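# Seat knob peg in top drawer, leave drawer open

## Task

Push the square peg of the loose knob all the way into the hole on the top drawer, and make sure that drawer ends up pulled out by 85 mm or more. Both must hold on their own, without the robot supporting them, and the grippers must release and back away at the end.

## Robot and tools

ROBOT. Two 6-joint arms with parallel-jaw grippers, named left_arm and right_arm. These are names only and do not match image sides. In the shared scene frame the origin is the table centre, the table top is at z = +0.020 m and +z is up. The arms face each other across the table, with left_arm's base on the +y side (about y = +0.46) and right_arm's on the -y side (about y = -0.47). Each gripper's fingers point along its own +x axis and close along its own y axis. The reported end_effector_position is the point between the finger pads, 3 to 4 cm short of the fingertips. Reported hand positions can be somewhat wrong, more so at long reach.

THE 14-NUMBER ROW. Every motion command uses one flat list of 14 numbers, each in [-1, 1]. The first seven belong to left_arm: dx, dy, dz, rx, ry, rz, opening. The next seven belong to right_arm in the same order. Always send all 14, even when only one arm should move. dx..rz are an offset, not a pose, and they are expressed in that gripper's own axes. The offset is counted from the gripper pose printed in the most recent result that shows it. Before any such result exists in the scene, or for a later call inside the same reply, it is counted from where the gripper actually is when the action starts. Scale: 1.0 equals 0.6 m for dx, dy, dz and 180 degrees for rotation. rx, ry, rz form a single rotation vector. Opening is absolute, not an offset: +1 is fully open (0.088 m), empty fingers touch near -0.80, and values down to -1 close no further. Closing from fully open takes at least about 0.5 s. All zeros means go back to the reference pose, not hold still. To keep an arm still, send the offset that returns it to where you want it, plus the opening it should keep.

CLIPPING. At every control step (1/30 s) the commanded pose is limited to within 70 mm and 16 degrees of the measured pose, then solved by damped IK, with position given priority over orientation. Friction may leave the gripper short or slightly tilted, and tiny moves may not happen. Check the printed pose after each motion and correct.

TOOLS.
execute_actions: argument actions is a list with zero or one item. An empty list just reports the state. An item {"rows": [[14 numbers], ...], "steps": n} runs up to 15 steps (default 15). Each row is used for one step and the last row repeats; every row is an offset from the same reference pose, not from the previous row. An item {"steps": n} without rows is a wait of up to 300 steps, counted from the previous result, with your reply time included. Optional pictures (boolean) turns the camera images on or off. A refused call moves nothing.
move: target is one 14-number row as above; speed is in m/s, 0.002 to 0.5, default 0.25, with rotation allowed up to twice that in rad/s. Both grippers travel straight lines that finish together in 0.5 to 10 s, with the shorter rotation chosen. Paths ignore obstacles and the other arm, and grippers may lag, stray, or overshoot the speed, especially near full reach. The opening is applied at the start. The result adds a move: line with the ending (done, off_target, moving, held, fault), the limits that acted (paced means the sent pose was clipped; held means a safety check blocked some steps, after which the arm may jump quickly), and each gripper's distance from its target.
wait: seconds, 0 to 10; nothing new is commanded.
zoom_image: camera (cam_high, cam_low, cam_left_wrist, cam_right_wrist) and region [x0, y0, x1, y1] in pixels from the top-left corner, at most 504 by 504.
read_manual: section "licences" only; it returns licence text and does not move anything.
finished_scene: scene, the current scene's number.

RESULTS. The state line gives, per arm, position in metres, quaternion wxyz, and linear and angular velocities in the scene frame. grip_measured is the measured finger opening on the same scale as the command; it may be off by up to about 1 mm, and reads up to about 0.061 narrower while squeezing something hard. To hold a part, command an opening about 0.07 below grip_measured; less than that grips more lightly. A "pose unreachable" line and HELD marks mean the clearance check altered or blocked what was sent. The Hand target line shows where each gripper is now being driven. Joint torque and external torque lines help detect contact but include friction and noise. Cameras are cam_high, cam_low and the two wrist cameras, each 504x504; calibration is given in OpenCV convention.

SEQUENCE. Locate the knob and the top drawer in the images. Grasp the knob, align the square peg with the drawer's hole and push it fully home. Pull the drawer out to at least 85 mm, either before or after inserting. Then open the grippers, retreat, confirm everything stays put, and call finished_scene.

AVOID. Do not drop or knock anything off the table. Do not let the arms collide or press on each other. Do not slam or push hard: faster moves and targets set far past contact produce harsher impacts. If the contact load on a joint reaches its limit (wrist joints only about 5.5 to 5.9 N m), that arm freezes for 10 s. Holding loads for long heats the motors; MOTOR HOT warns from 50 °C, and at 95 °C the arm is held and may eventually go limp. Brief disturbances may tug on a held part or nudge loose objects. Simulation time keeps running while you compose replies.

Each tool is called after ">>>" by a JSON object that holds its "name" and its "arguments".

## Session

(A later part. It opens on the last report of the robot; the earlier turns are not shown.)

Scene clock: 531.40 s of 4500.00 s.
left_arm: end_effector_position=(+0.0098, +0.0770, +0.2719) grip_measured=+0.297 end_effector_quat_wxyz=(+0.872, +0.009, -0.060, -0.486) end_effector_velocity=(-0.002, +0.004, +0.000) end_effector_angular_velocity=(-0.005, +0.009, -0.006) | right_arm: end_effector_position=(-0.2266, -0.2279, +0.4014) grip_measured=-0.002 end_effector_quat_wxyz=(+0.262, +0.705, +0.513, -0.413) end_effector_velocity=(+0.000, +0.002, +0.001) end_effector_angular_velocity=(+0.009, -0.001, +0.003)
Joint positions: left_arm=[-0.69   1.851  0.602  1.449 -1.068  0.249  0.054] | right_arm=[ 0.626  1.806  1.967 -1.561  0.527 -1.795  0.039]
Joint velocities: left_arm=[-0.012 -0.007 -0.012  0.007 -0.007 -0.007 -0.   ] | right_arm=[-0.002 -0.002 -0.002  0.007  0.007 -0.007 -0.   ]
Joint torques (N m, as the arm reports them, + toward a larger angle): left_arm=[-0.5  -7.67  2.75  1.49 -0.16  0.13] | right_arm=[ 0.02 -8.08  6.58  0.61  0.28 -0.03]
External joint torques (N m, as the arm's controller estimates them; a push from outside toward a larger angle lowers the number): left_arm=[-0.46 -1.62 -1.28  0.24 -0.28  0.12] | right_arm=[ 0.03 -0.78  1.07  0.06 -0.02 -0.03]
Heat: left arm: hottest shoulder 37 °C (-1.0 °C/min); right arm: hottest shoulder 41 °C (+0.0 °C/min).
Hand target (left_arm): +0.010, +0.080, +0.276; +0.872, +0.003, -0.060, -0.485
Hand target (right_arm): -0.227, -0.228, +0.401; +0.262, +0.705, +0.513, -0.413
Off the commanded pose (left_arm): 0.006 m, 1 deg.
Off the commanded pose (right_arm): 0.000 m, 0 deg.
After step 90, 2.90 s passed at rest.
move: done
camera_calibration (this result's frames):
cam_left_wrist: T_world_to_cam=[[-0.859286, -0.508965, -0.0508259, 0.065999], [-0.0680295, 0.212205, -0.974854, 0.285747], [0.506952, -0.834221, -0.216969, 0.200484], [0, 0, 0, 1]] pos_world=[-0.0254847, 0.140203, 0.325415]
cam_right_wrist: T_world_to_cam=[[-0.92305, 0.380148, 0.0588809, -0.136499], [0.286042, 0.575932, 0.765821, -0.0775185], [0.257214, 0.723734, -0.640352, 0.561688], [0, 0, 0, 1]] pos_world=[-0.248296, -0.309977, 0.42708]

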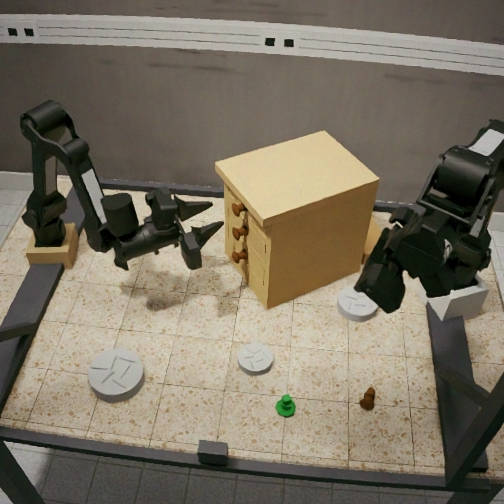

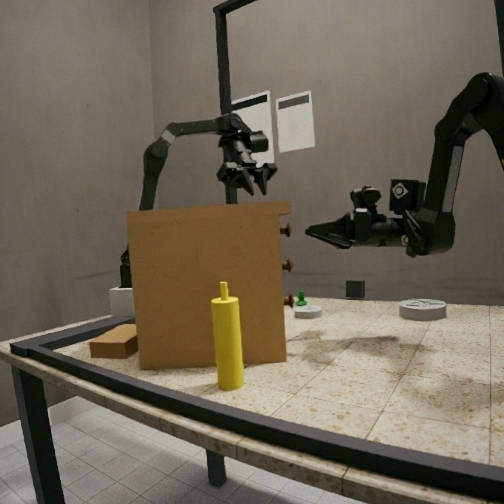

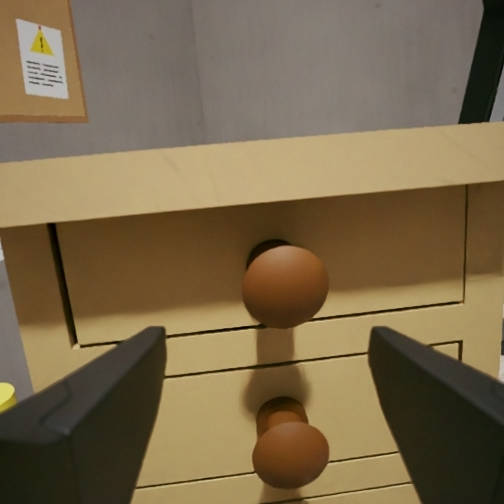

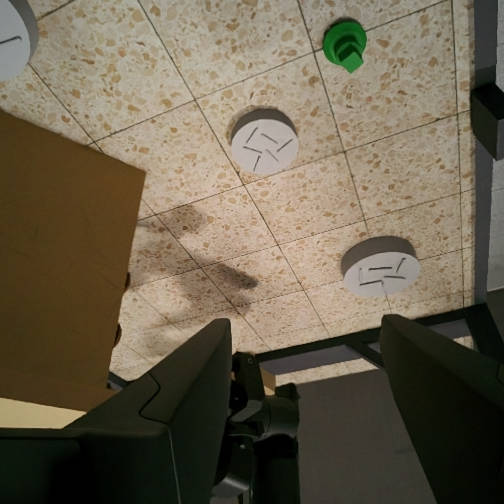

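>>> {"name": "move", "arguments": {"target": [0.078,-0.014,0.017,-0.018,0,0,0.3,0,0,0,0,0,0,0.0], "speed": 0.05}}

>>> {"name": "zoom_image", "arguments": {"camera": "cam_low", "region": [250,170,370,290]}}

Scene clock: 541.10 s of 4500.00 s.
left_arm: end_effector_position=(+0.0257, +0.0370, +0.2869) grip_measured=+0.297 end_effector_quat_wxyz=(+0.872, -0.015, -0.047, -0.487) end_effector_velocity=(-0.001, -0.000, +0.002) end_effector_angular_velocity=(-0.006, +0.008, +0.004) | right_arm: end_effector_position=(-0.2266, -0.2279, +0.4014) grip_measured=-0.002 end_effector_quat_wxyz=(+0.262, +0.705, +0.513, -0.413) end_effector_velocity=(+0.002, -0.001, -0.001) end_effector_angular_velocity=(-0.009, +0.001, -0.007)
Joint positions: left_arm=[-0.585  1.865  0.737  1.298 -0.966  0.159  0.054] | right_arm=[ 0.626  1.806  1.967 -1.561  0.527 -1.795  0.039]
Joint velocities: left_arm=[-0.002 -0.002  0.007 -0.007 -0.007 -0.007 -0.   ] | right_arm=[-0.002 -0.002 -0.002 -0.007 -0.007  0.007 -0.   ]
Joint torques (N m, as the arm reports them, + toward a larger angle): left_arm=[ 0.26 -5.68  5.43  1.19  0.25 -0.08] | right_arm=[ 0.02 -8.09  6.56  0.6   0.29 -0.01]
External joint torques (N m, as the arm's controller estimates them; a push from outside toward a larger angle lowers the number): left_arm=[ 0.28  1.05  0.81 -0.14  0.16 -0.09] | right_arm=[ 0.03 -0.85  1.08  0.05 -0.02 -0.01]
Heat: left arm: hottest shoulder 38 °C (+0.0 °C/min); right arm: hottest shoulder 41 °C (+0.0 °C/min).
Hand target (left_arm): +0.026, +0.033, +0.286; +0.872, -0.016, -0.046, -0.487
Hand target (right_arm): -0.227, -0.228, +0.401; +0.262, +0.705, +0.513, -0.413
Off the commanded pose (left_arm): 0.004 m, 0 deg.
Off the commanded pose (right_arm): 0.000 m, 0 deg.
After step 90, 5.37 s passed at rest.
move: done
camera_calibration (this result's frames):
cam_left_wrist: T_world_to_cam=[[-0.862504, -0.506038, 0.00353904, 0.0444434], [-0.11203, 0.184117, -0.976499, 0.312518], [0.493493, -0.842631, -0.215493, 0.162545], [0, 0, 0, 1]] pos_world=[-0.00687082, 0.101915, 0.340043]
cam_right_wrist: T_world_to_cam=[[-0.92305, 0.380148, 0.0588809, -0.136499], [0.286042, 0.575932, 0.765821, -0.0775185], [0.257214, 0.723734, -0.640352, 0.561688], [0, 0, 0, 1]] pos_world=[-0.248296, -0.309977, 0.42708]

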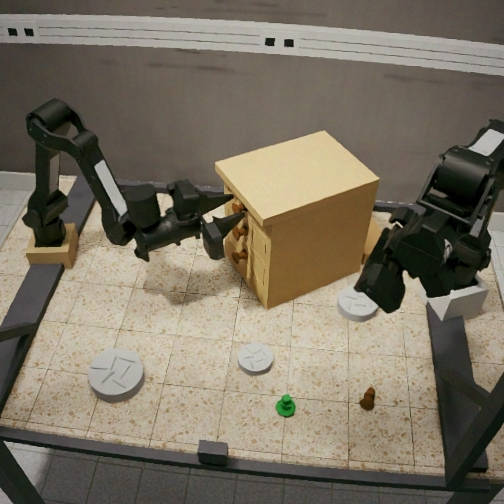

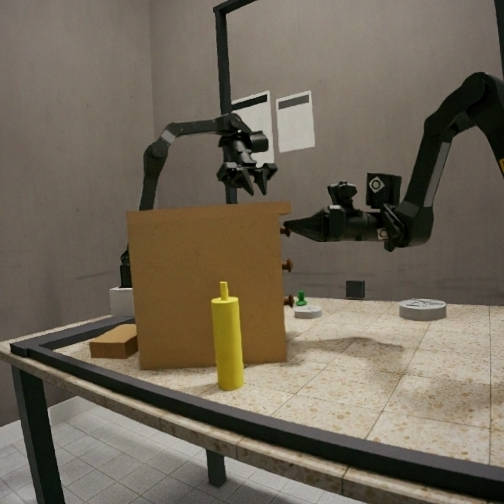

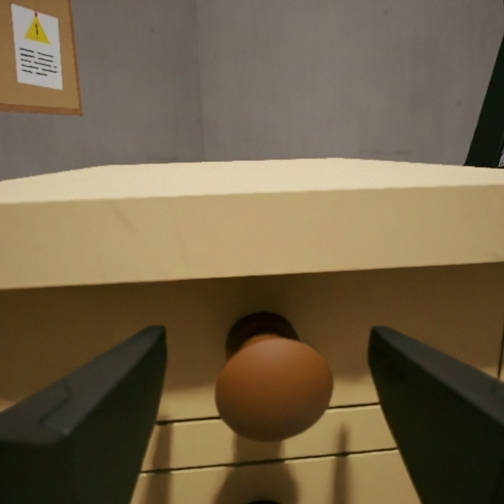

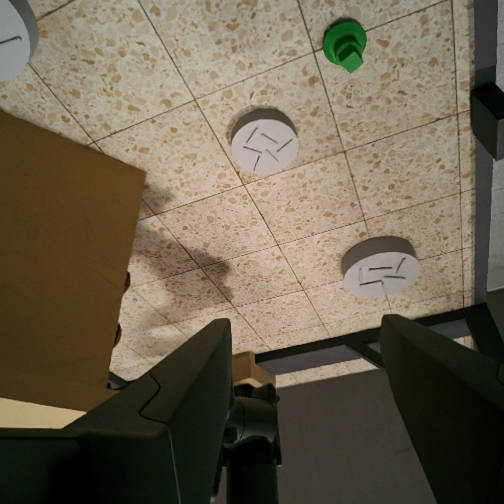

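Region (250, 170, 370, 290) of cam_low's 504x504 image, scaled by 4.200, with more detail than that image has.

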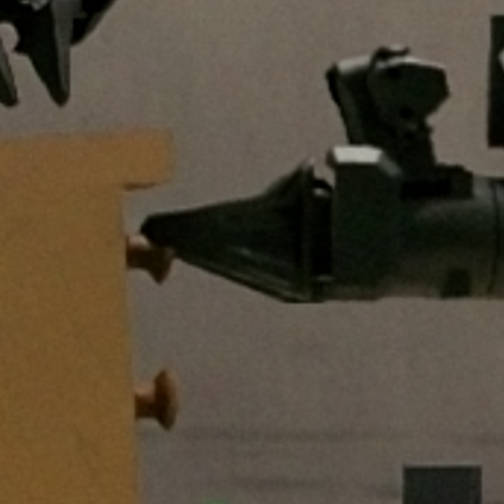

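>>> {"name": "move", "arguments": {"target": [0.010,0,-0.014,0,0,0,0.3,0,0,0,0,0,0,0.0], "speed": 0.04}}

>>> {"name": "execute_actions", "arguments": {"actions": [{"rows":[[0,0,0,0,0,0,-0.42,0,0,0,0,0,0,0.0]],"steps":14}]}}

>>> {"name": "zoom_image", "arguments": {"camera": "cam_low", "region": [250,170,370,290]}}

Scene clock: 545.47 s of 4500.00 s.
left_arm: end_effector_position=(+0.0291, +0.0339, +0.2807) grip_measured=+0.297 end_effector_quat_wxyz=(+0.872, -0.014, -0.047, -0.486) end_effector_velocity=(-0.002, -0.000, -0.000) end_effector_angular_velocity=(+0.001, -0.006, -0.009) | right_arm: end_effector_position=(-0.2266, -0.2279, +0.4014) grip_measured=-0.002 end_effector_quat_wxyz=(+0.262, +0.705, +0.513, -0.413) end_effector_velocity=(+0.003, -0.002, -0.000) end_effector_angular_velocity=(-0.023, -0.002, +0.015)
Joint positions: left_arm=[-0.572  1.89   0.738  1.318 -0.954  0.156  0.054] | right_arm=[ 0.626  1.806  1.967 -1.561  0.527 -1.795  0.039]
Joint velocities: left_arm=[-0.002  0.002 -0.002  0.007  0.007  0.007 -0.   ] | right_arm=[-0.007 -0.007 -0.002 -0.007 -0.022 -0.022 -0.   ]
Joint torques (N m, as the arm reports them, + toward a larger angle): left_arm=[ 0.29 -5.68  4.79  1.57  0.29 -0.03] | right_arm=[ 0.03 -8.08  6.57  0.59  0.28 -0.03]
External joint torques (N m, as the arm's controller estimates them; a push from outside toward a larger angle lowers the number): left_arm=[ 0.3   1.05  0.28  0.26  0.2  -0.04] | right_arm=[ 0.05 -0.81  1.1   0.06 -0.02 -0.02]
Heat: left arm: hottest shoulder 37 °C (-1.0 °C/min); right arm: hottest shoulder 41 °C (+0.0 °C/min).
Hand target (left_arm): +0.029, +0.031, +0.279; +0.872, -0.015, -0.047, -0.487
Hand target (right_arm): -0.227, -0.228, +0.401; +0.262, +0.705, +0.513, -0.413
Off the commanded pose (left_arm): 0.003 m, 0 deg.
Off the commanded pose (right_arm): 0.000 m, 0 deg.
After step 90, 0.63 s passed at rest.
move: done
camera_calibration (this result's frames):
cam_left_wrist: T_world_to_cam=[[-0.861782, -0.507276, 0.00136548, 0.0464043], [-0.110995, 0.185936, -0.976273, 0.307222], [0.494986, -0.841486, -0.216541, 0.157147], [0, 0, 0, 1]] pos_world=[-0.00369512, 0.0986535, 0.333898]
cam_right_wrist: T_world_to_cam=[[-0.92305, 0.380148, 0.0588809, -0.136499], [0.286042, 0.575932, 0.765821, -0.0775185], [0.257214, 0.723734, -0.640352, 0.561688], [0, 0, 0, 1]] pos_world=[-0.248296, -0.309977, 0.42708]

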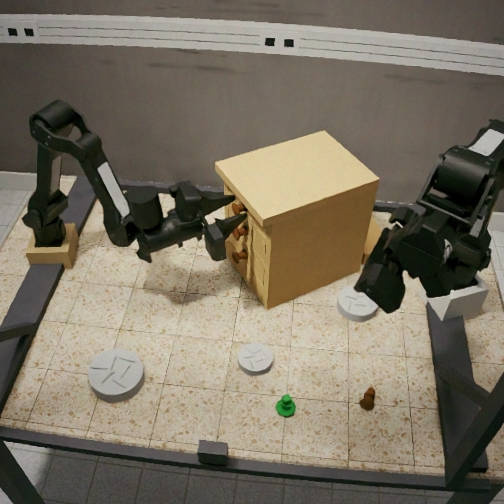

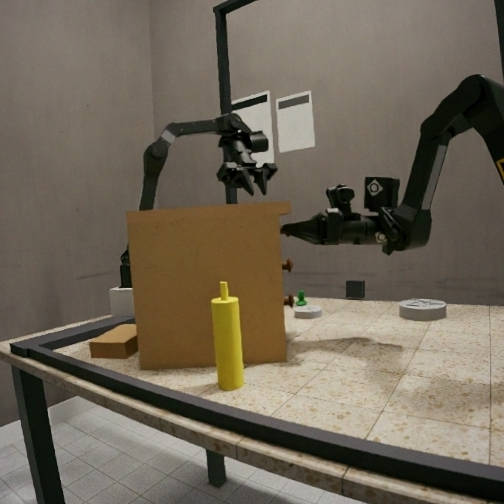

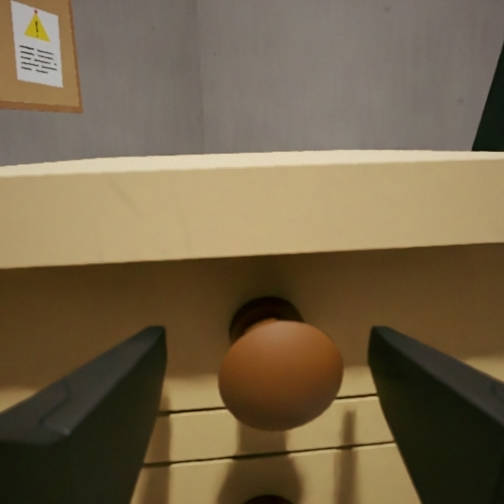

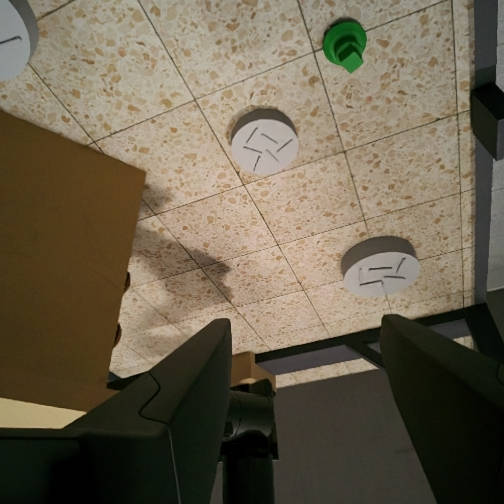

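Scene clock: 545.93 s of 4500.00 s.
left_arm: end_effector_position=(+0.0284, +0.0339, +0.2807) grip_measured=-0.309 end_effector_quat_wxyz=(+0.872, -0.014, -0.047, -0.487) end_effector_velocity=(+0.000, +0.001, +0.001) end_effector_angular_velocity=(-0.010, +0.010, +0.004) | right_arm: end_effector_position=(-0.2266, -0.2279, +0.4014) grip_measured=-0.002 end_effector_quat_wxyz=(+0.262, +0.705, +0.513, -0.413) end_effector_velocity=(+0.003, -0.002, -0.001) end_effector_angular_velocity=(-0.016, -0.011, -0.007)
Joint positions: left_arm=[-0.573  1.89   0.738  1.318 -0.953  0.156  0.024] | right_arm=[ 0.626  1.806  1.967 -1.561  0.527 -1.795  0.039]
Joint velocities: left_arm=[-0.002 -0.002 -0.002  0.007 -0.007 -0.007 -0.   ] | right_arm=[-0.002  0.002  0.002 -0.022 -0.007  0.007 -0.   ]
Joint torques (N m, as the arm reports them, + toward a larger angle): left_arm=[ 0.02 -6.89  4.16  1.33  0.02  0.04] | right_arm=[ 0.05 -8.13  6.59  0.61  0.28 -0.02]
External joint torques (N m, as the arm's controller estimates them; a push from outside toward a larger angle lowers the number): left_arm=[ 0.03 -0.11 -0.36  0.   -0.08  0.04] | right_arm=[ 0.04 -0.85  1.12  0.07 -0.02 -0.01]
Heat: left arm: hottest shoulder 37 °C (-1.0 °C/min); right arm: hottest shoulder 41 °C (+0.0 °C/min).
Hand target (left_arm): +0.029, +0.034, +0.281; +0.872, -0.014, -0.047, -0.486
Hand target (right_arm): -0.227, -0.228, +0.401; +0.262, +0.705, +0.513, -0.413
Off the commanded pose (left_arm): 0.001 m, 0 deg.
Off the commanded pose (right_arm): 0.000 m, 0 deg.
Steps of this call (steps 1 to 14: all 14 steps of this action). Readings (end_effector_position):
1: left_arm (+0.0291, +0.0339, +0.2807) | right_arm (-0.2266, -0.2279, +0.4014)
2: left_arm (+0.0291, +0.0339, +0.2807) | right_arm (-0.2266, -0.2279, +0.4014)
4: left_arm (+0.0291, +0.0339, +0.2807) | right_arm (-0.2266, -0.2279, +0.4014)
8: left_arm (+0.0284, +0.0339, +0.2807) | right_arm (-0.2266, -0.2279, +0.4014)
14: the state above
camera_calibration (this result's frames):
cam_left_wrist: T_world_to_cam=[[-0.862934, -0.505316, 0.00125418, 0.0458413], [-0.110403, 0.186114, -0.976306, 0.307167], [0.493109, -0.842625, -0.216393, 0.157491], [0, 0, 0, 1]] pos_world=[-0.00418977, 0.0987019, 0.333911]
cam_right_wrist: T_world_to_cam=[[-0.92305, 0.380148, 0.0588809, -0.136499], [0.286042, 0.575932, 0.765821, -0.0775185], [0.257214, 0.723734, -0.640352, 0.561688], [0, 0, 0, 1]] pos_world=[-0.248296, -0.309977, 0.42708]

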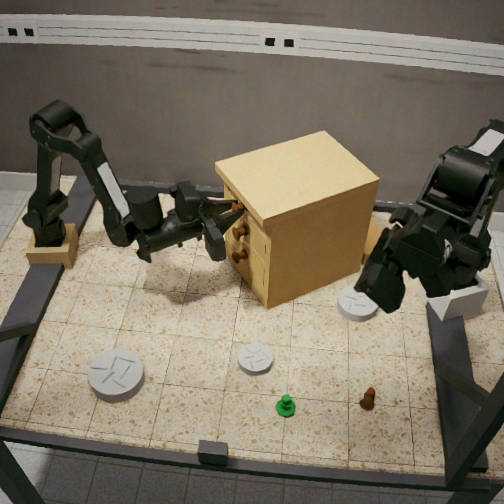

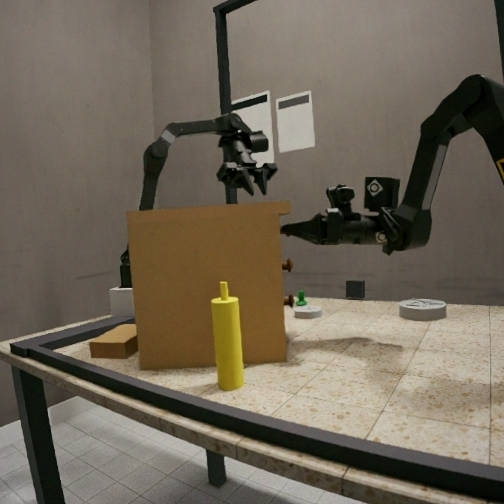

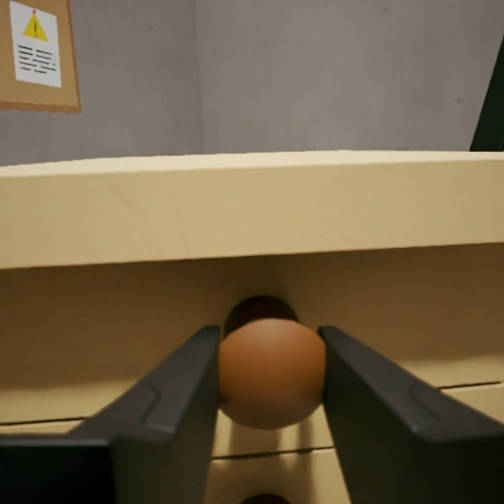

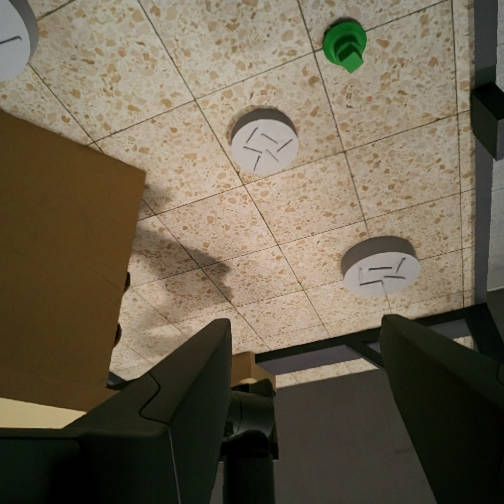

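Region (250, 170, 370, 290) of cam_low's 504x504 image, scaled by 4.200, with more detail than that image has.

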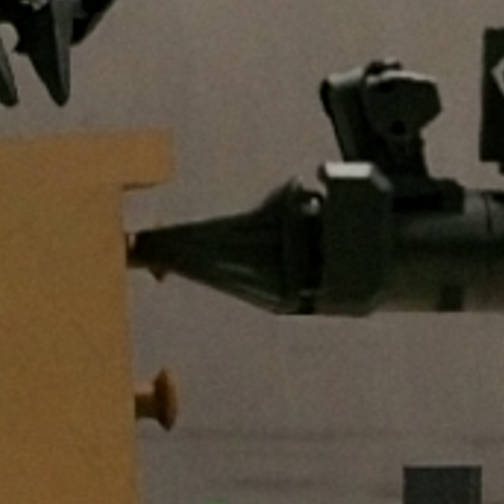

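>>> {"name": "move", "arguments": {"target": [-0.05,-0.003,0.007,0,0,0,-0.42,0,0,0,0,0,0,0.0], "speed": 0.03}}

>>> {"name": "zoom_image", "arguments": {"camera": "cam_low", "region": [250,170,370,290]}}

Scene clock: 550.77 s of 4500.00 s.
left_arm: end_effector_position=(+0.0140, +0.0545, +0.2792) grip_measured=-0.309 end_effector_quat_wxyz=(+0.873, -0.012, -0.046, -0.485) end_effector_velocity=(-0.003, +0.003, -0.001) end_effector_angular_velocity=(+0.011, -0.008, -0.004) | right_arm: end_effector_position=(-0.2266, -0.2279, +0.4014) grip_measured=-0.002 end_effector_quat_wxyz=(+0.262, +0.705, +0.513, -0.413) end_effector_velocity=(+0.001, -0.001, +0.001) end_effector_angular_velocity=(-0.008, -0.002, +0.005)
Joint positions: left_arm=[-0.644  1.865  0.687  1.358 -1.029  0.179  0.024] | right_arm=[ 0.626  1.806  1.967 -1.561  0.527 -1.795  0.039]
Joint velocities: left_arm=[-0.012 -0.007 -0.007 -0.007 -0.007  0.007 -0.   ] | right_arm=[-0.002 -0.002  0.002 -0.007 -0.007 -0.007 -0.   ]
Joint torques (N m, as the arm reports them, + toward a larger angle): left_arm=[-0.92 -8.19  2.97  1.43 -0.1   0.11] | right_arm=[ 0.04 -8.1   6.57  0.6   0.29 -0.02]
External joint torques (N m, as the arm's controller estimates them; a push from outside toward a larger angle lowers the number): left_arm=[-0.92 -1.74 -1.38  0.15 -0.21  0.1 ] | right_arm=[ 0.03 -0.82  1.09  0.07 -0.01 -0.02]
Heat: left arm: hottest shoulder 38 °C (+0.0 °C/min); right arm: hottest shoulder 41 °C (+0.0 °C/min).
Hand target (left_arm): +0.011, +0.059, +0.282; +0.872, -0.014, -0.047, -0.487
Hand target (right_arm): -0.227, -0.228, +0.401; +0.262, +0.705, +0.513, -0.413
Off the commanded pose (left_arm): 0.006 m, 0 deg.
Off the commanded pose (right_arm): 0.000 m, 0 deg.
After step 90, 0.50 s passed at rest.
move: done
camera_calibration (this result's frames):
cam_left_wrist: T_world_to_cam=[[-0.859528, -0.511086, -0.00180648, 0.0449322], [-0.110695, 0.189612, -0.975599, 0.299917], [0.498958, -0.838355, -0.219552, 0.18223], [0, 0, 0, 1]] pos_world=[-0.0191054, 0.11887, 0.332689]
cam_right_wrist: T_world_to_cam=[[-0.92305, 0.380148, 0.0588809, -0.136499], [0.286042, 0.575932, 0.765821, -0.0775185], [0.257214, 0.723734, -0.640352, 0.561688], [0, 0, 0, 1]] pos_world=[-0.248296, -0.309977, 0.42708]

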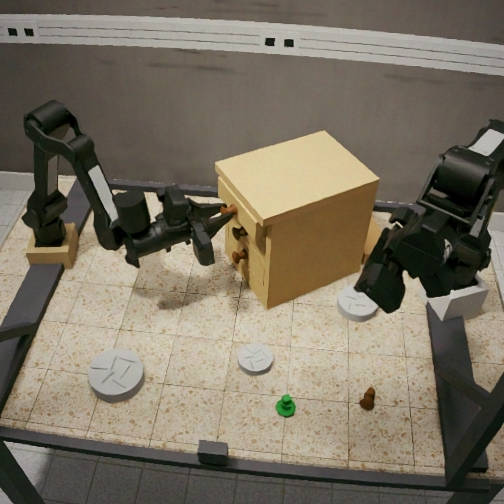

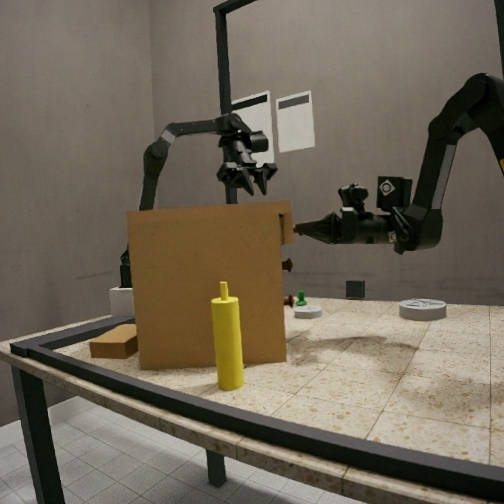

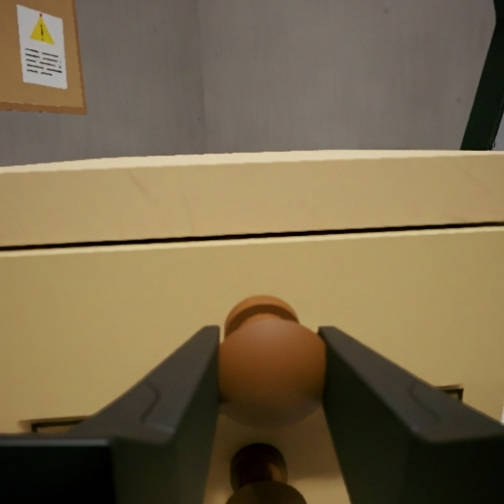

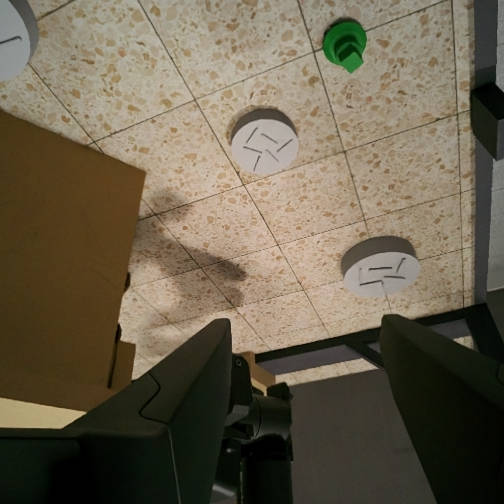

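Region (250, 170, 370, 290) of cam_low's 504x504 image, scaled by 4.200, with more detail than that image has.

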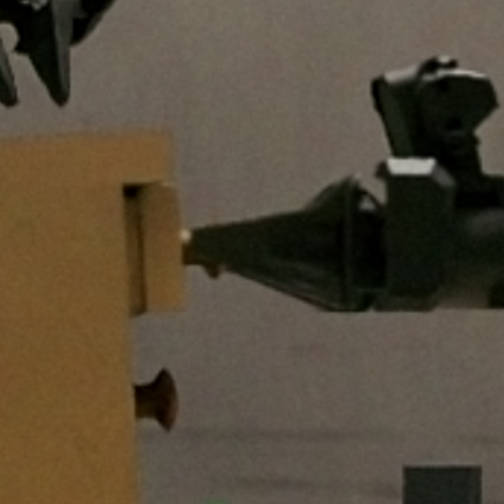

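>>> {"name": "move", "arguments": {"target": [-0.135,-0.006,0.02,0,0,0,-0.42,0,0,0,0,0,0,0.0], "speed": 0.04}}

Scene clock: 555.77 s of 4500.00 s.
left_arm: end_effector_position=(-0.0313, +0.1194, +0.2787) grip_measured=-0.309 end_effector_quat_wxyz=(+0.875, -0.004, -0.046, -0.483) end_effector_velocity=(-0.000, +0.003, +0.001) end_effector_angular_velocity=(-0.007, +0.007, +0.000) | right_arm: end_effector_position=(-0.2266, -0.2279, +0.4014) grip_measured=-0.002 end_effector_quat_wxyz=(+0.262, +0.705, +0.513, -0.413) end_effector_velocity=(-0.001, +0.000, -0.003) end_effector_angular_velocity=(-0.018, +0.009, +0.003)
Joint positions: left_arm=[-0.894  1.824  0.574  1.55  -1.278  0.325  0.024] | right_arm=[ 0.626  1.806  1.967 -1.561  0.527 -1.795  0.039]
Joint velocities: left_arm=[-0.007 -0.002 -0.007  0.022 -0.007  0.007 -0.   ] | right_arm=[-0.007  0.002 -0.002  0.007 -0.022 -0.007 -0.   ]
Joint torques (N m, as the arm reports them, + toward a larger angle): left_arm=[-0.56 -7.56  3.11  1.45  0.11  0.17] | right_arm=[ 0.05 -8.09  6.57  0.6   0.29 -0.04]
External joint torques (N m, as the arm's controller estimates them; a push from outside toward a larger angle lowers the number): left_arm=[-0.58 -1.92 -0.73  0.37 -0.08  0.16] | right_arm=[ 0.08 -0.87  1.09  0.04 -0.01 -0.04]
Heat: left arm: hottest shoulder 38 °C (+1.0 °C/min); right arm: hottest shoulder 41 °C (+0.0 °C/min).
Hand target (left_arm): -0.032, +0.122, +0.283; +0.873, -0.012, -0.045, -0.485
Hand target (right_arm): -0.227, -0.228, +0.401; +0.262, +0.705, +0.513, -0.413
Off the commanded pose (left_arm): 0.006 m, 1 deg.
Off the commanded pose (right_arm): 0.000 m, 0 deg.
move: done
camera_calibration (this result's frames):
cam_left_wrist: T_world_to_cam=[[-0.856789, -0.515448, -0.0150355, 0.0434793], [-0.104389, 0.201923, -0.973822, 0.280317], [0.504991, -0.83279, -0.226813, 0.260636], [0, 0, 0, 1]] pos_world=[-0.0651046, 0.182864, 0.332749]
cam_right_wrist: T_world_to_cam=[[-0.92305, 0.380148, 0.0588809, -0.136499], [0.286042, 0.575932, 0.765821, -0.0775185], [0.257214, 0.723734, -0.640352, 0.561688], [0, 0, 0, 1]] pos_world=[-0.248296, -0.309977, 0.42708]

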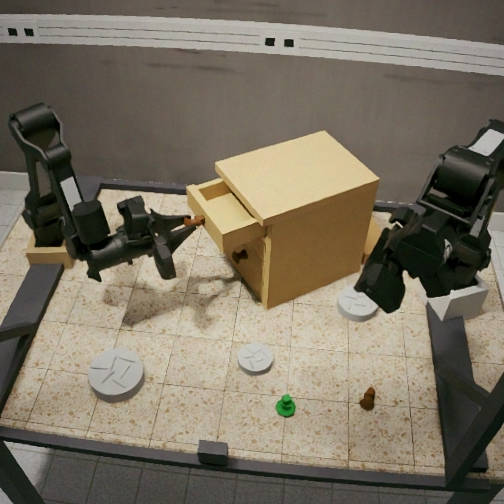

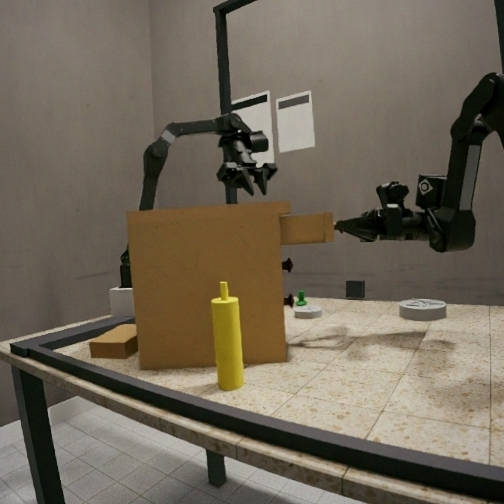

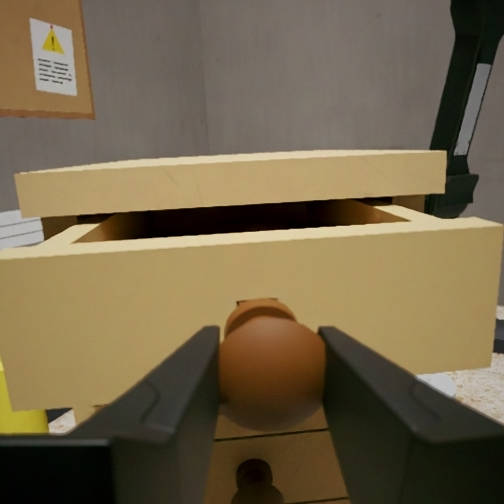

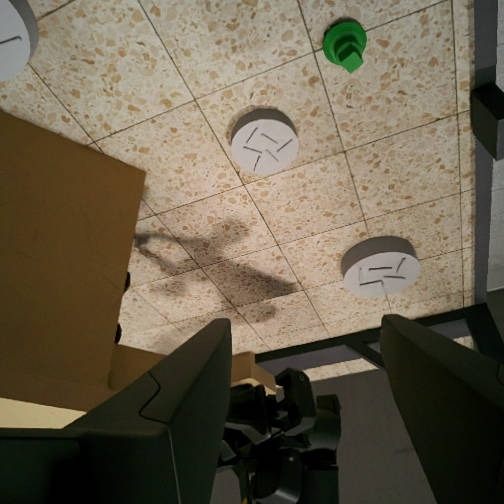

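>>> {"name": "zoom_image", "arguments": {"camera": "cam_left_wrist", "region": [190,240,350,400]}}

>>> {"name": "zoom_image", "arguments": {"camera": "cam_low", "region": [270,180,390,300]}}

>>> {"name": "zoom_image", "arguments": {"camera": "cam_high", "region": [160,160,280,280]}}

Region (190, 240, 350, 400) of cam_left_wrist's 504x504 image, scaled by 3.150, with more detail than that image has.

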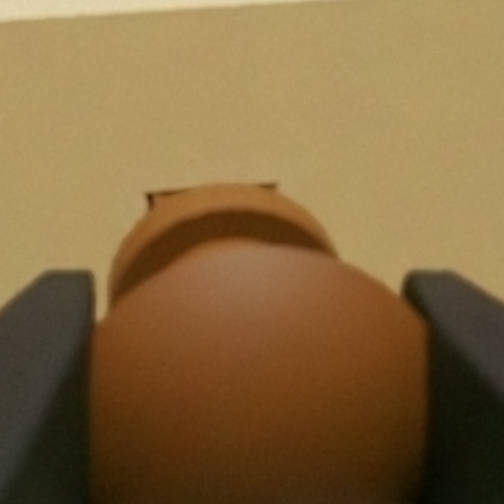

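Region (270, 180, 390, 300) of cam_low's 504x504 image, scaled by 4.200, with more detail than that image has.

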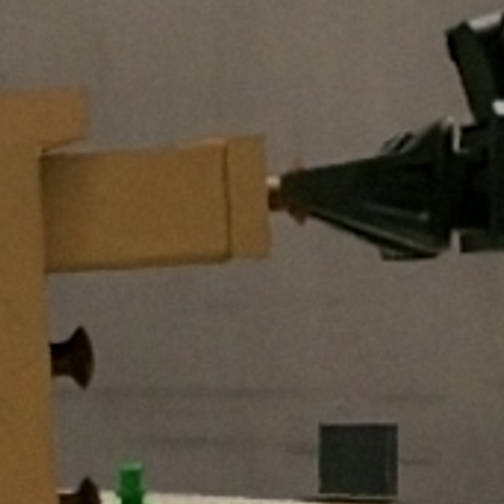

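Region (160, 160, 280, 280) of cam_high's 504x504 image, scaled by 4.200, with more detail than that image has.

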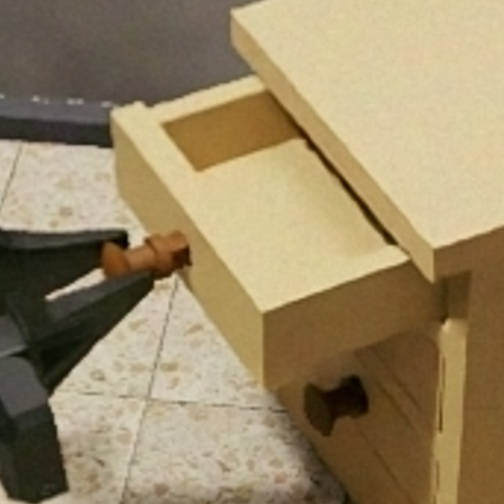

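>>> {"name": "execute_actions", "arguments": {"actions": [{"rows":[[0,0,0,0,0,0,1.0,0,0,0,0,0,0,0.0]],"steps":12}], "pictures": false}}

>>> {"name": "move", "arguments": {"target": [-0.02,0,0.17,0,0,0,1.0,0,0,0,0,0,0,0.0], "speed": 0.1}}

Scene clock: 604.17 s of 4500.00 s.
left_arm: end_effector_position=(-0.0314, +0.1196, +0.2787) grip_measured=+0.934 end_effector_quat_wxyz=(+0.875, -0.004, -0.046, -0.483) end_effector_velocity=(+0.000, +0.001, -0.001) end_effector_angular_velocity=(+0.003, +0.003, +0.004) | right_arm: end_effector_position=(-0.2266, -0.2279, +0.4014) grip_measured=-0.002 end_effector_quat_wxyz=(+0.262, +0.705, +0.513, -0.413) end_effector_velocity=(+0.004, -0.003, -0.001) end_effector_angular_velocity=(-0.028, -0.007, +0.003)
Joint positions: left_arm=[-0.894  1.824  0.574  1.551 -1.279  0.327  0.085] | right_arm=[ 0.626  1.806  1.967 -1.561  0.527 -1.795  0.039]
Joint velocities: left_arm=[-0.002 -0.002 -0.002 -0.007 -0.007 -0.007  0.049] | right_arm=[-0.007 -0.002  0.002 -0.022 -0.022 -0.007 -0.   ]
Joint torques (N m, as the arm reports them, + toward a larger angle): left_arm=[ 0.05 -5.78  3.53  0.97  0.17 -0.03] | right_arm=[ 0.   -8.12  6.59  0.61  0.29 -0.03]
External joint torques (N m, as the arm's controller estimates them; a push from outside toward a larger angle lowers the number): left_arm=[ 0.05 -0.19 -0.3  -0.08 -0.02 -0.03] | right_arm=[ 0.03 -0.81  1.11  0.08 -0.02 -0.03]
Heat: left arm: hottest shoulder 39 °C (+2.0 °C/min); right arm: hottest shoulder 41 °C (+0.0 °C/min).
Hand target (left_arm): -0.031, +0.119, +0.279; +0.875, -0.004, -0.046, -0.482
Hand target (right_arm): -0.227, -0.228, +0.401; +0.262, +0.705, +0.513, -0.413
Off the commanded pose (left_arm): 0.000 m, 0 deg.
Off the commanded pose (right_arm): 0.000 m, 0 deg.
Steps of this call (steps 1 to 90: nothing new was sent; then 45.00 s passed at rest; steps 91 to 102: all 12 steps of this action). Readings (end_effector_position):
91: left_arm (-0.0314, +0.1196, +0.2787) | right_arm (-0.2266, -0.2279, +0.4014)
92: left_arm (-0.0314, +0.1196, +0.2787) | right_arm (-0.2266, -0.2279, +0.4014)
94: left_arm (-0.0314, +0.1196, +0.2787) | right_arm (-0.2266, -0.2279, +0.4014)
98: left_arm (-0.0314, +0.1196, +0.2787) | right_arm (-0.2266, -0.2279, +0.4014)
102: the state above

Scene clock: 606.03 s of 4500.00 s.
left_arm: end_effector_position=(-0.0455, +0.1336, +0.3707) grip_measured=+1.000 end_effector_quat_wxyz=(+0.874, +0.009, -0.052, -0.483) end_effector_velocity=(-0.000, +0.001, -0.002) end_effector_angular_velocity=(+0.025, -0.011, +0.001) | right_arm: end_effector_position=(-0.2266, -0.2279, +0.4014) grip_measured=-0.002 end_effector_quat_wxyz=(+0.262, +0.705, +0.513, -0.413) end_effector_velocity=(-0.001, +0.001, -0.002) end_effector_angular_velocity=(-0.006, +0.002, +0.005)
Joint positions: left_arm=[-0.964  1.524  0.723  1.174 -1.344  0.431  0.088] | right_arm=[ 0.626  1.806  1.967 -1.561  0.527 -1.795  0.039]
Joint velocities: left_arm=[-0.002 -0.017  0.002 -0.081 -0.007 -0.037  0.   ] | right_arm=[-0.002  0.002 -0.002  0.007 -0.007 -0.007  0.   ]
Joint torques (N m, as the arm reports them, + toward a larger angle): left_arm=[-0.2  -6.7   6.28  0.83  0.03 -0.07] | right_arm=[ 0.03 -8.11  6.59  0.6   0.29 -0.02]
External joint torques (N m, as the arm's controller estimates them; a push from outside toward a larger angle lowers the number): left_arm=[-0.22 -1.74  0.99 -0.14 -0.2  -0.07] | right_arm=[ 0.03 -0.85  1.09  0.05 -0.01 -0.02]
Heat: left arm: hottest shoulder 39 °C (+2.0 °C/min); right arm: hottest shoulder 41 °C (+0.0 °C/min).
Hand target (left_arm): -0.045, +0.135, +0.379; +0.875, -0.004, -0.046, -0.483
Hand target (right_arm): -0.227, -0.228, +0.401; +0.262, +0.705, +0.513, -0.413
Off the commanded pose (left_arm): 0.009 m, 2 deg.
Off the commanded pose (right_arm): 0.000 m, 0 deg.
move: off_target (left_arm)
camera_calibration (this result's frames):
cam_left_wrist: T_world_to_cam=[[-0.855993, -0.515175, -0.0432544, 0.0505194], [-0.0826262, 0.218918, -0.972239, 0.363695], [0.510342, -0.828655, -0.229959, 0.301423], [0, 0, 0, 1]] pos_world=[-0.0805338, 0.196182, 0.425099]
cam_right_wrist: T_world_to_cam=[[-0.92305, 0.380148, 0.0588809, -0.136499], [0.286042, 0.575932, 0.765821, -0.0775185], [0.257214, 0.723734, -0.640352, 0.561688], [0, 0, 0, 1]] pos_world=[-0.248296, -0.309977, 0.42708]

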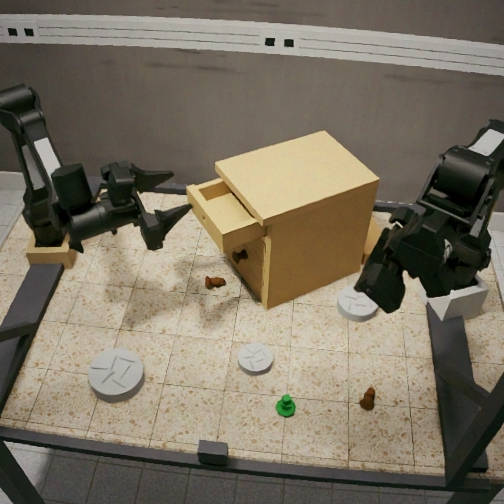

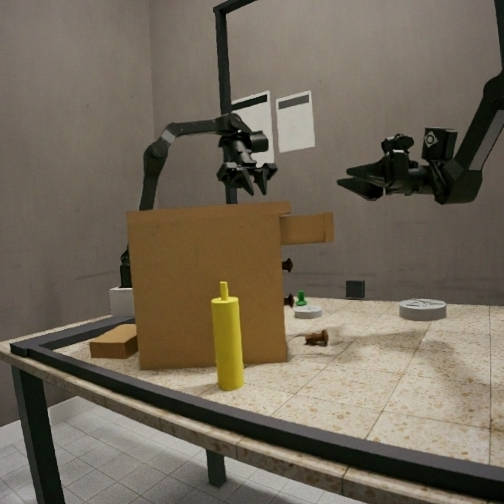

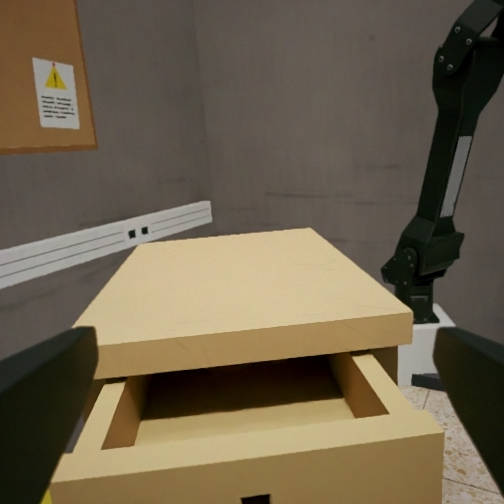

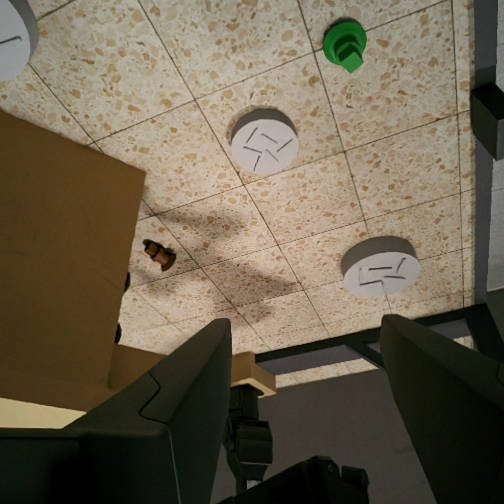

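>>> {"name": "zoom_image", "arguments": {"camera": "cam_high", "region": [170,230,290,350]}}

>>> {"name": "zoom_image", "arguments": {"camera": "cam_right_wrist", "region": [110,200,230,320]}}

>>> {"name": "zoom_image", "arguments": {"camera": "cam_low", "region": [260,270,380,390]}}

Region (170, 230, 290, 350) of cam_high's 504x504 image, scaled by 4.200, with more detail than that image has.

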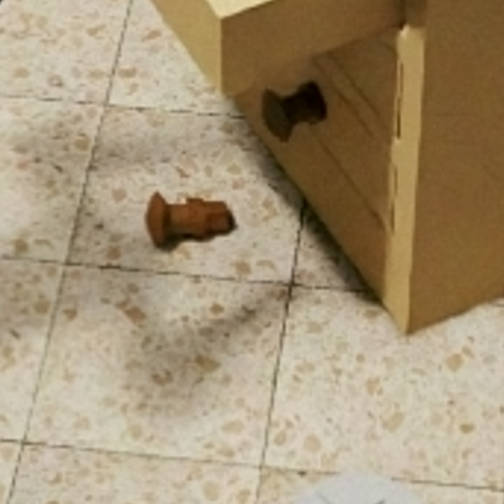

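Region (110, 200, 230, 320) of cam_right_wrist's 504x504 image, scaled by 4.200, with more detail than that image has.

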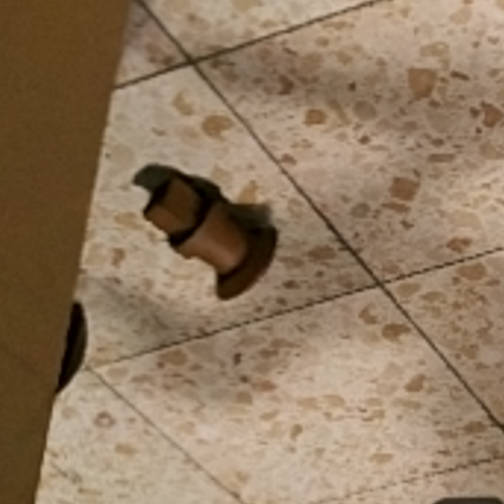

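Region (260, 270, 380, 390) of cam_low's 504x504 image, scaled by 4.200, with more detail than that image has.

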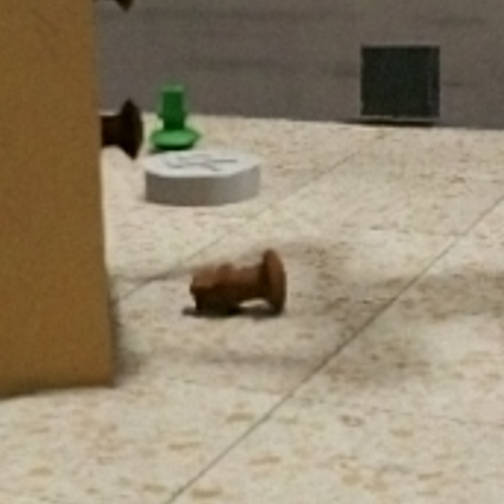

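>>> {"name": "move", "arguments": {"target": [-0.016,0.132,-0.28,0.044,0.263,-0.180,0.3,0,0,0,0,0,0,0.0], "speed": 0.15}}

Scene clock: 678.63 s of 4500.00 s.
left_arm: end_effector_position=(+0.0325, +0.1746, +0.2136) grip_measured=+0.303 end_effector_quat_wxyz=(+0.658, +0.267, +0.262, -0.654) end_effector_velocity=(-0.000, -0.002, +0.004) end_effector_angular_velocity=(-0.012, +0.014, -0.008) | right_arm: end_effector_position=(-0.2266, -0.2279, +0.4014) grip_measured=-0.002 end_effector_quat_wxyz=(+0.262, +0.705, +0.513, -0.413) end_effector_velocity=(+0.003, +0.000, +0.000) end_effector_angular_velocity=(+0.001, -0.014, +0.003)
Joint positions: left_arm=[-0.429  1.062  0.547 -0.27  -0.197 -0.182  0.054] | right_arm=[ 0.626  1.806  1.967 -1.561  0.527 -1.795  0.039]
Joint velocities: left_arm=[ 0.012 -0.007  0.002  0.007  0.022  0.007 -0.   ] | right_arm=[-0.002 -0.002 -0.002 -0.007  0.007 -0.007 -0.   ]
Joint torques (N m, as the arm reports them, + toward a larger angle): left_arm=[ 0.39 -2.8   4.83  1.22  0.05  0.1 ] | right_arm=[ 0.01 -8.1   6.55  0.61  0.28 -0.01]
External joint torques (N m, as the arm's controller estimates them; a push from outside toward a larger angle lowers the number): left_arm=[ 0.4   0.09 -1.6  -0.2   0.15  0.09] | right_arm=[-0.02 -0.93  1.11  0.06 -0.02 -0.01]
Heat: left arm: hottest shoulder 38 °C (-1.0 °C/min); right arm: hottest shoulder 42 °C (+1.0 °C/min).
Hand target (left_arm): +0.034, +0.177, +0.209; +0.655, +0.272, +0.266, -0.653
Hand target (right_arm): -0.227, -0.228, +0.401; +0.262, +0.705, +0.513, -0.413
Off the commanded pose (left_arm): 0.007 m, 1 deg.
Off the commanded pose (right_arm): 0.000 m, 0 deg.
After step 90, 65.83 s passed at rest.
move: done
camera_calibration (this result's frames):
cam_left_wrist: T_world_to_cam=[[-0.999718, -0.00417512, 0.0233598, 0.0327773], [-0.0146951, 0.881859, -0.471283, -0.016545], [-0.0186324, -0.471494, -0.881672, 0.353527], [0, 0, 0, 1]] pos_world=[0.0391119, 0.181413, 0.303132]
cam_right_wrist: T_world_to_cam=[[-0.92305, 0.380148, 0.0588809, -0.136499], [0.286042, 0.575932, 0.765821, -0.0775185], [0.257214, 0.723734, -0.640352, 0.561688], [0, 0, 0, 1]] pos_world=[-0.248296, -0.309977, 0.42708]

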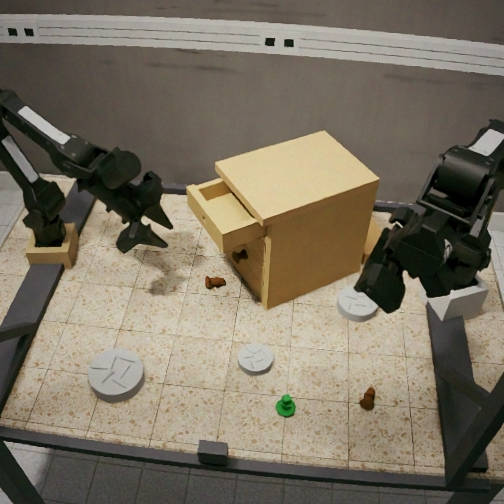

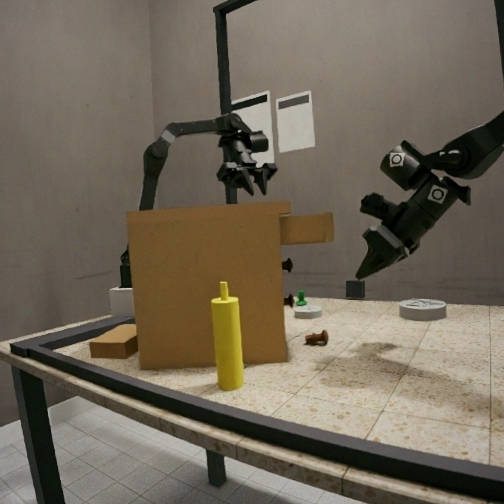

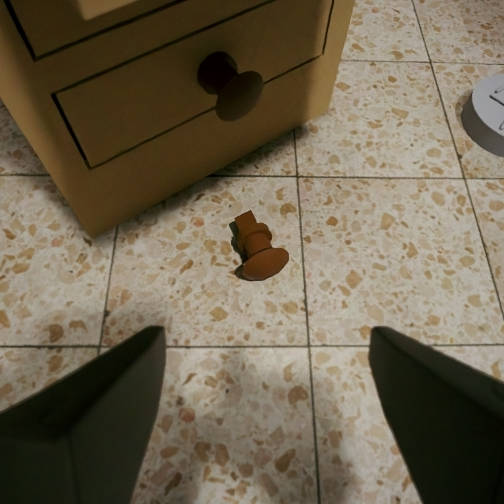

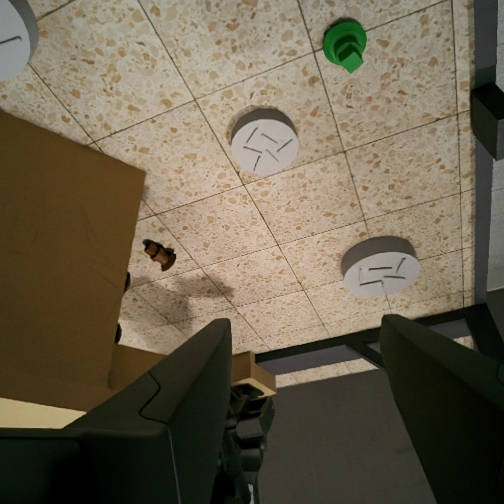

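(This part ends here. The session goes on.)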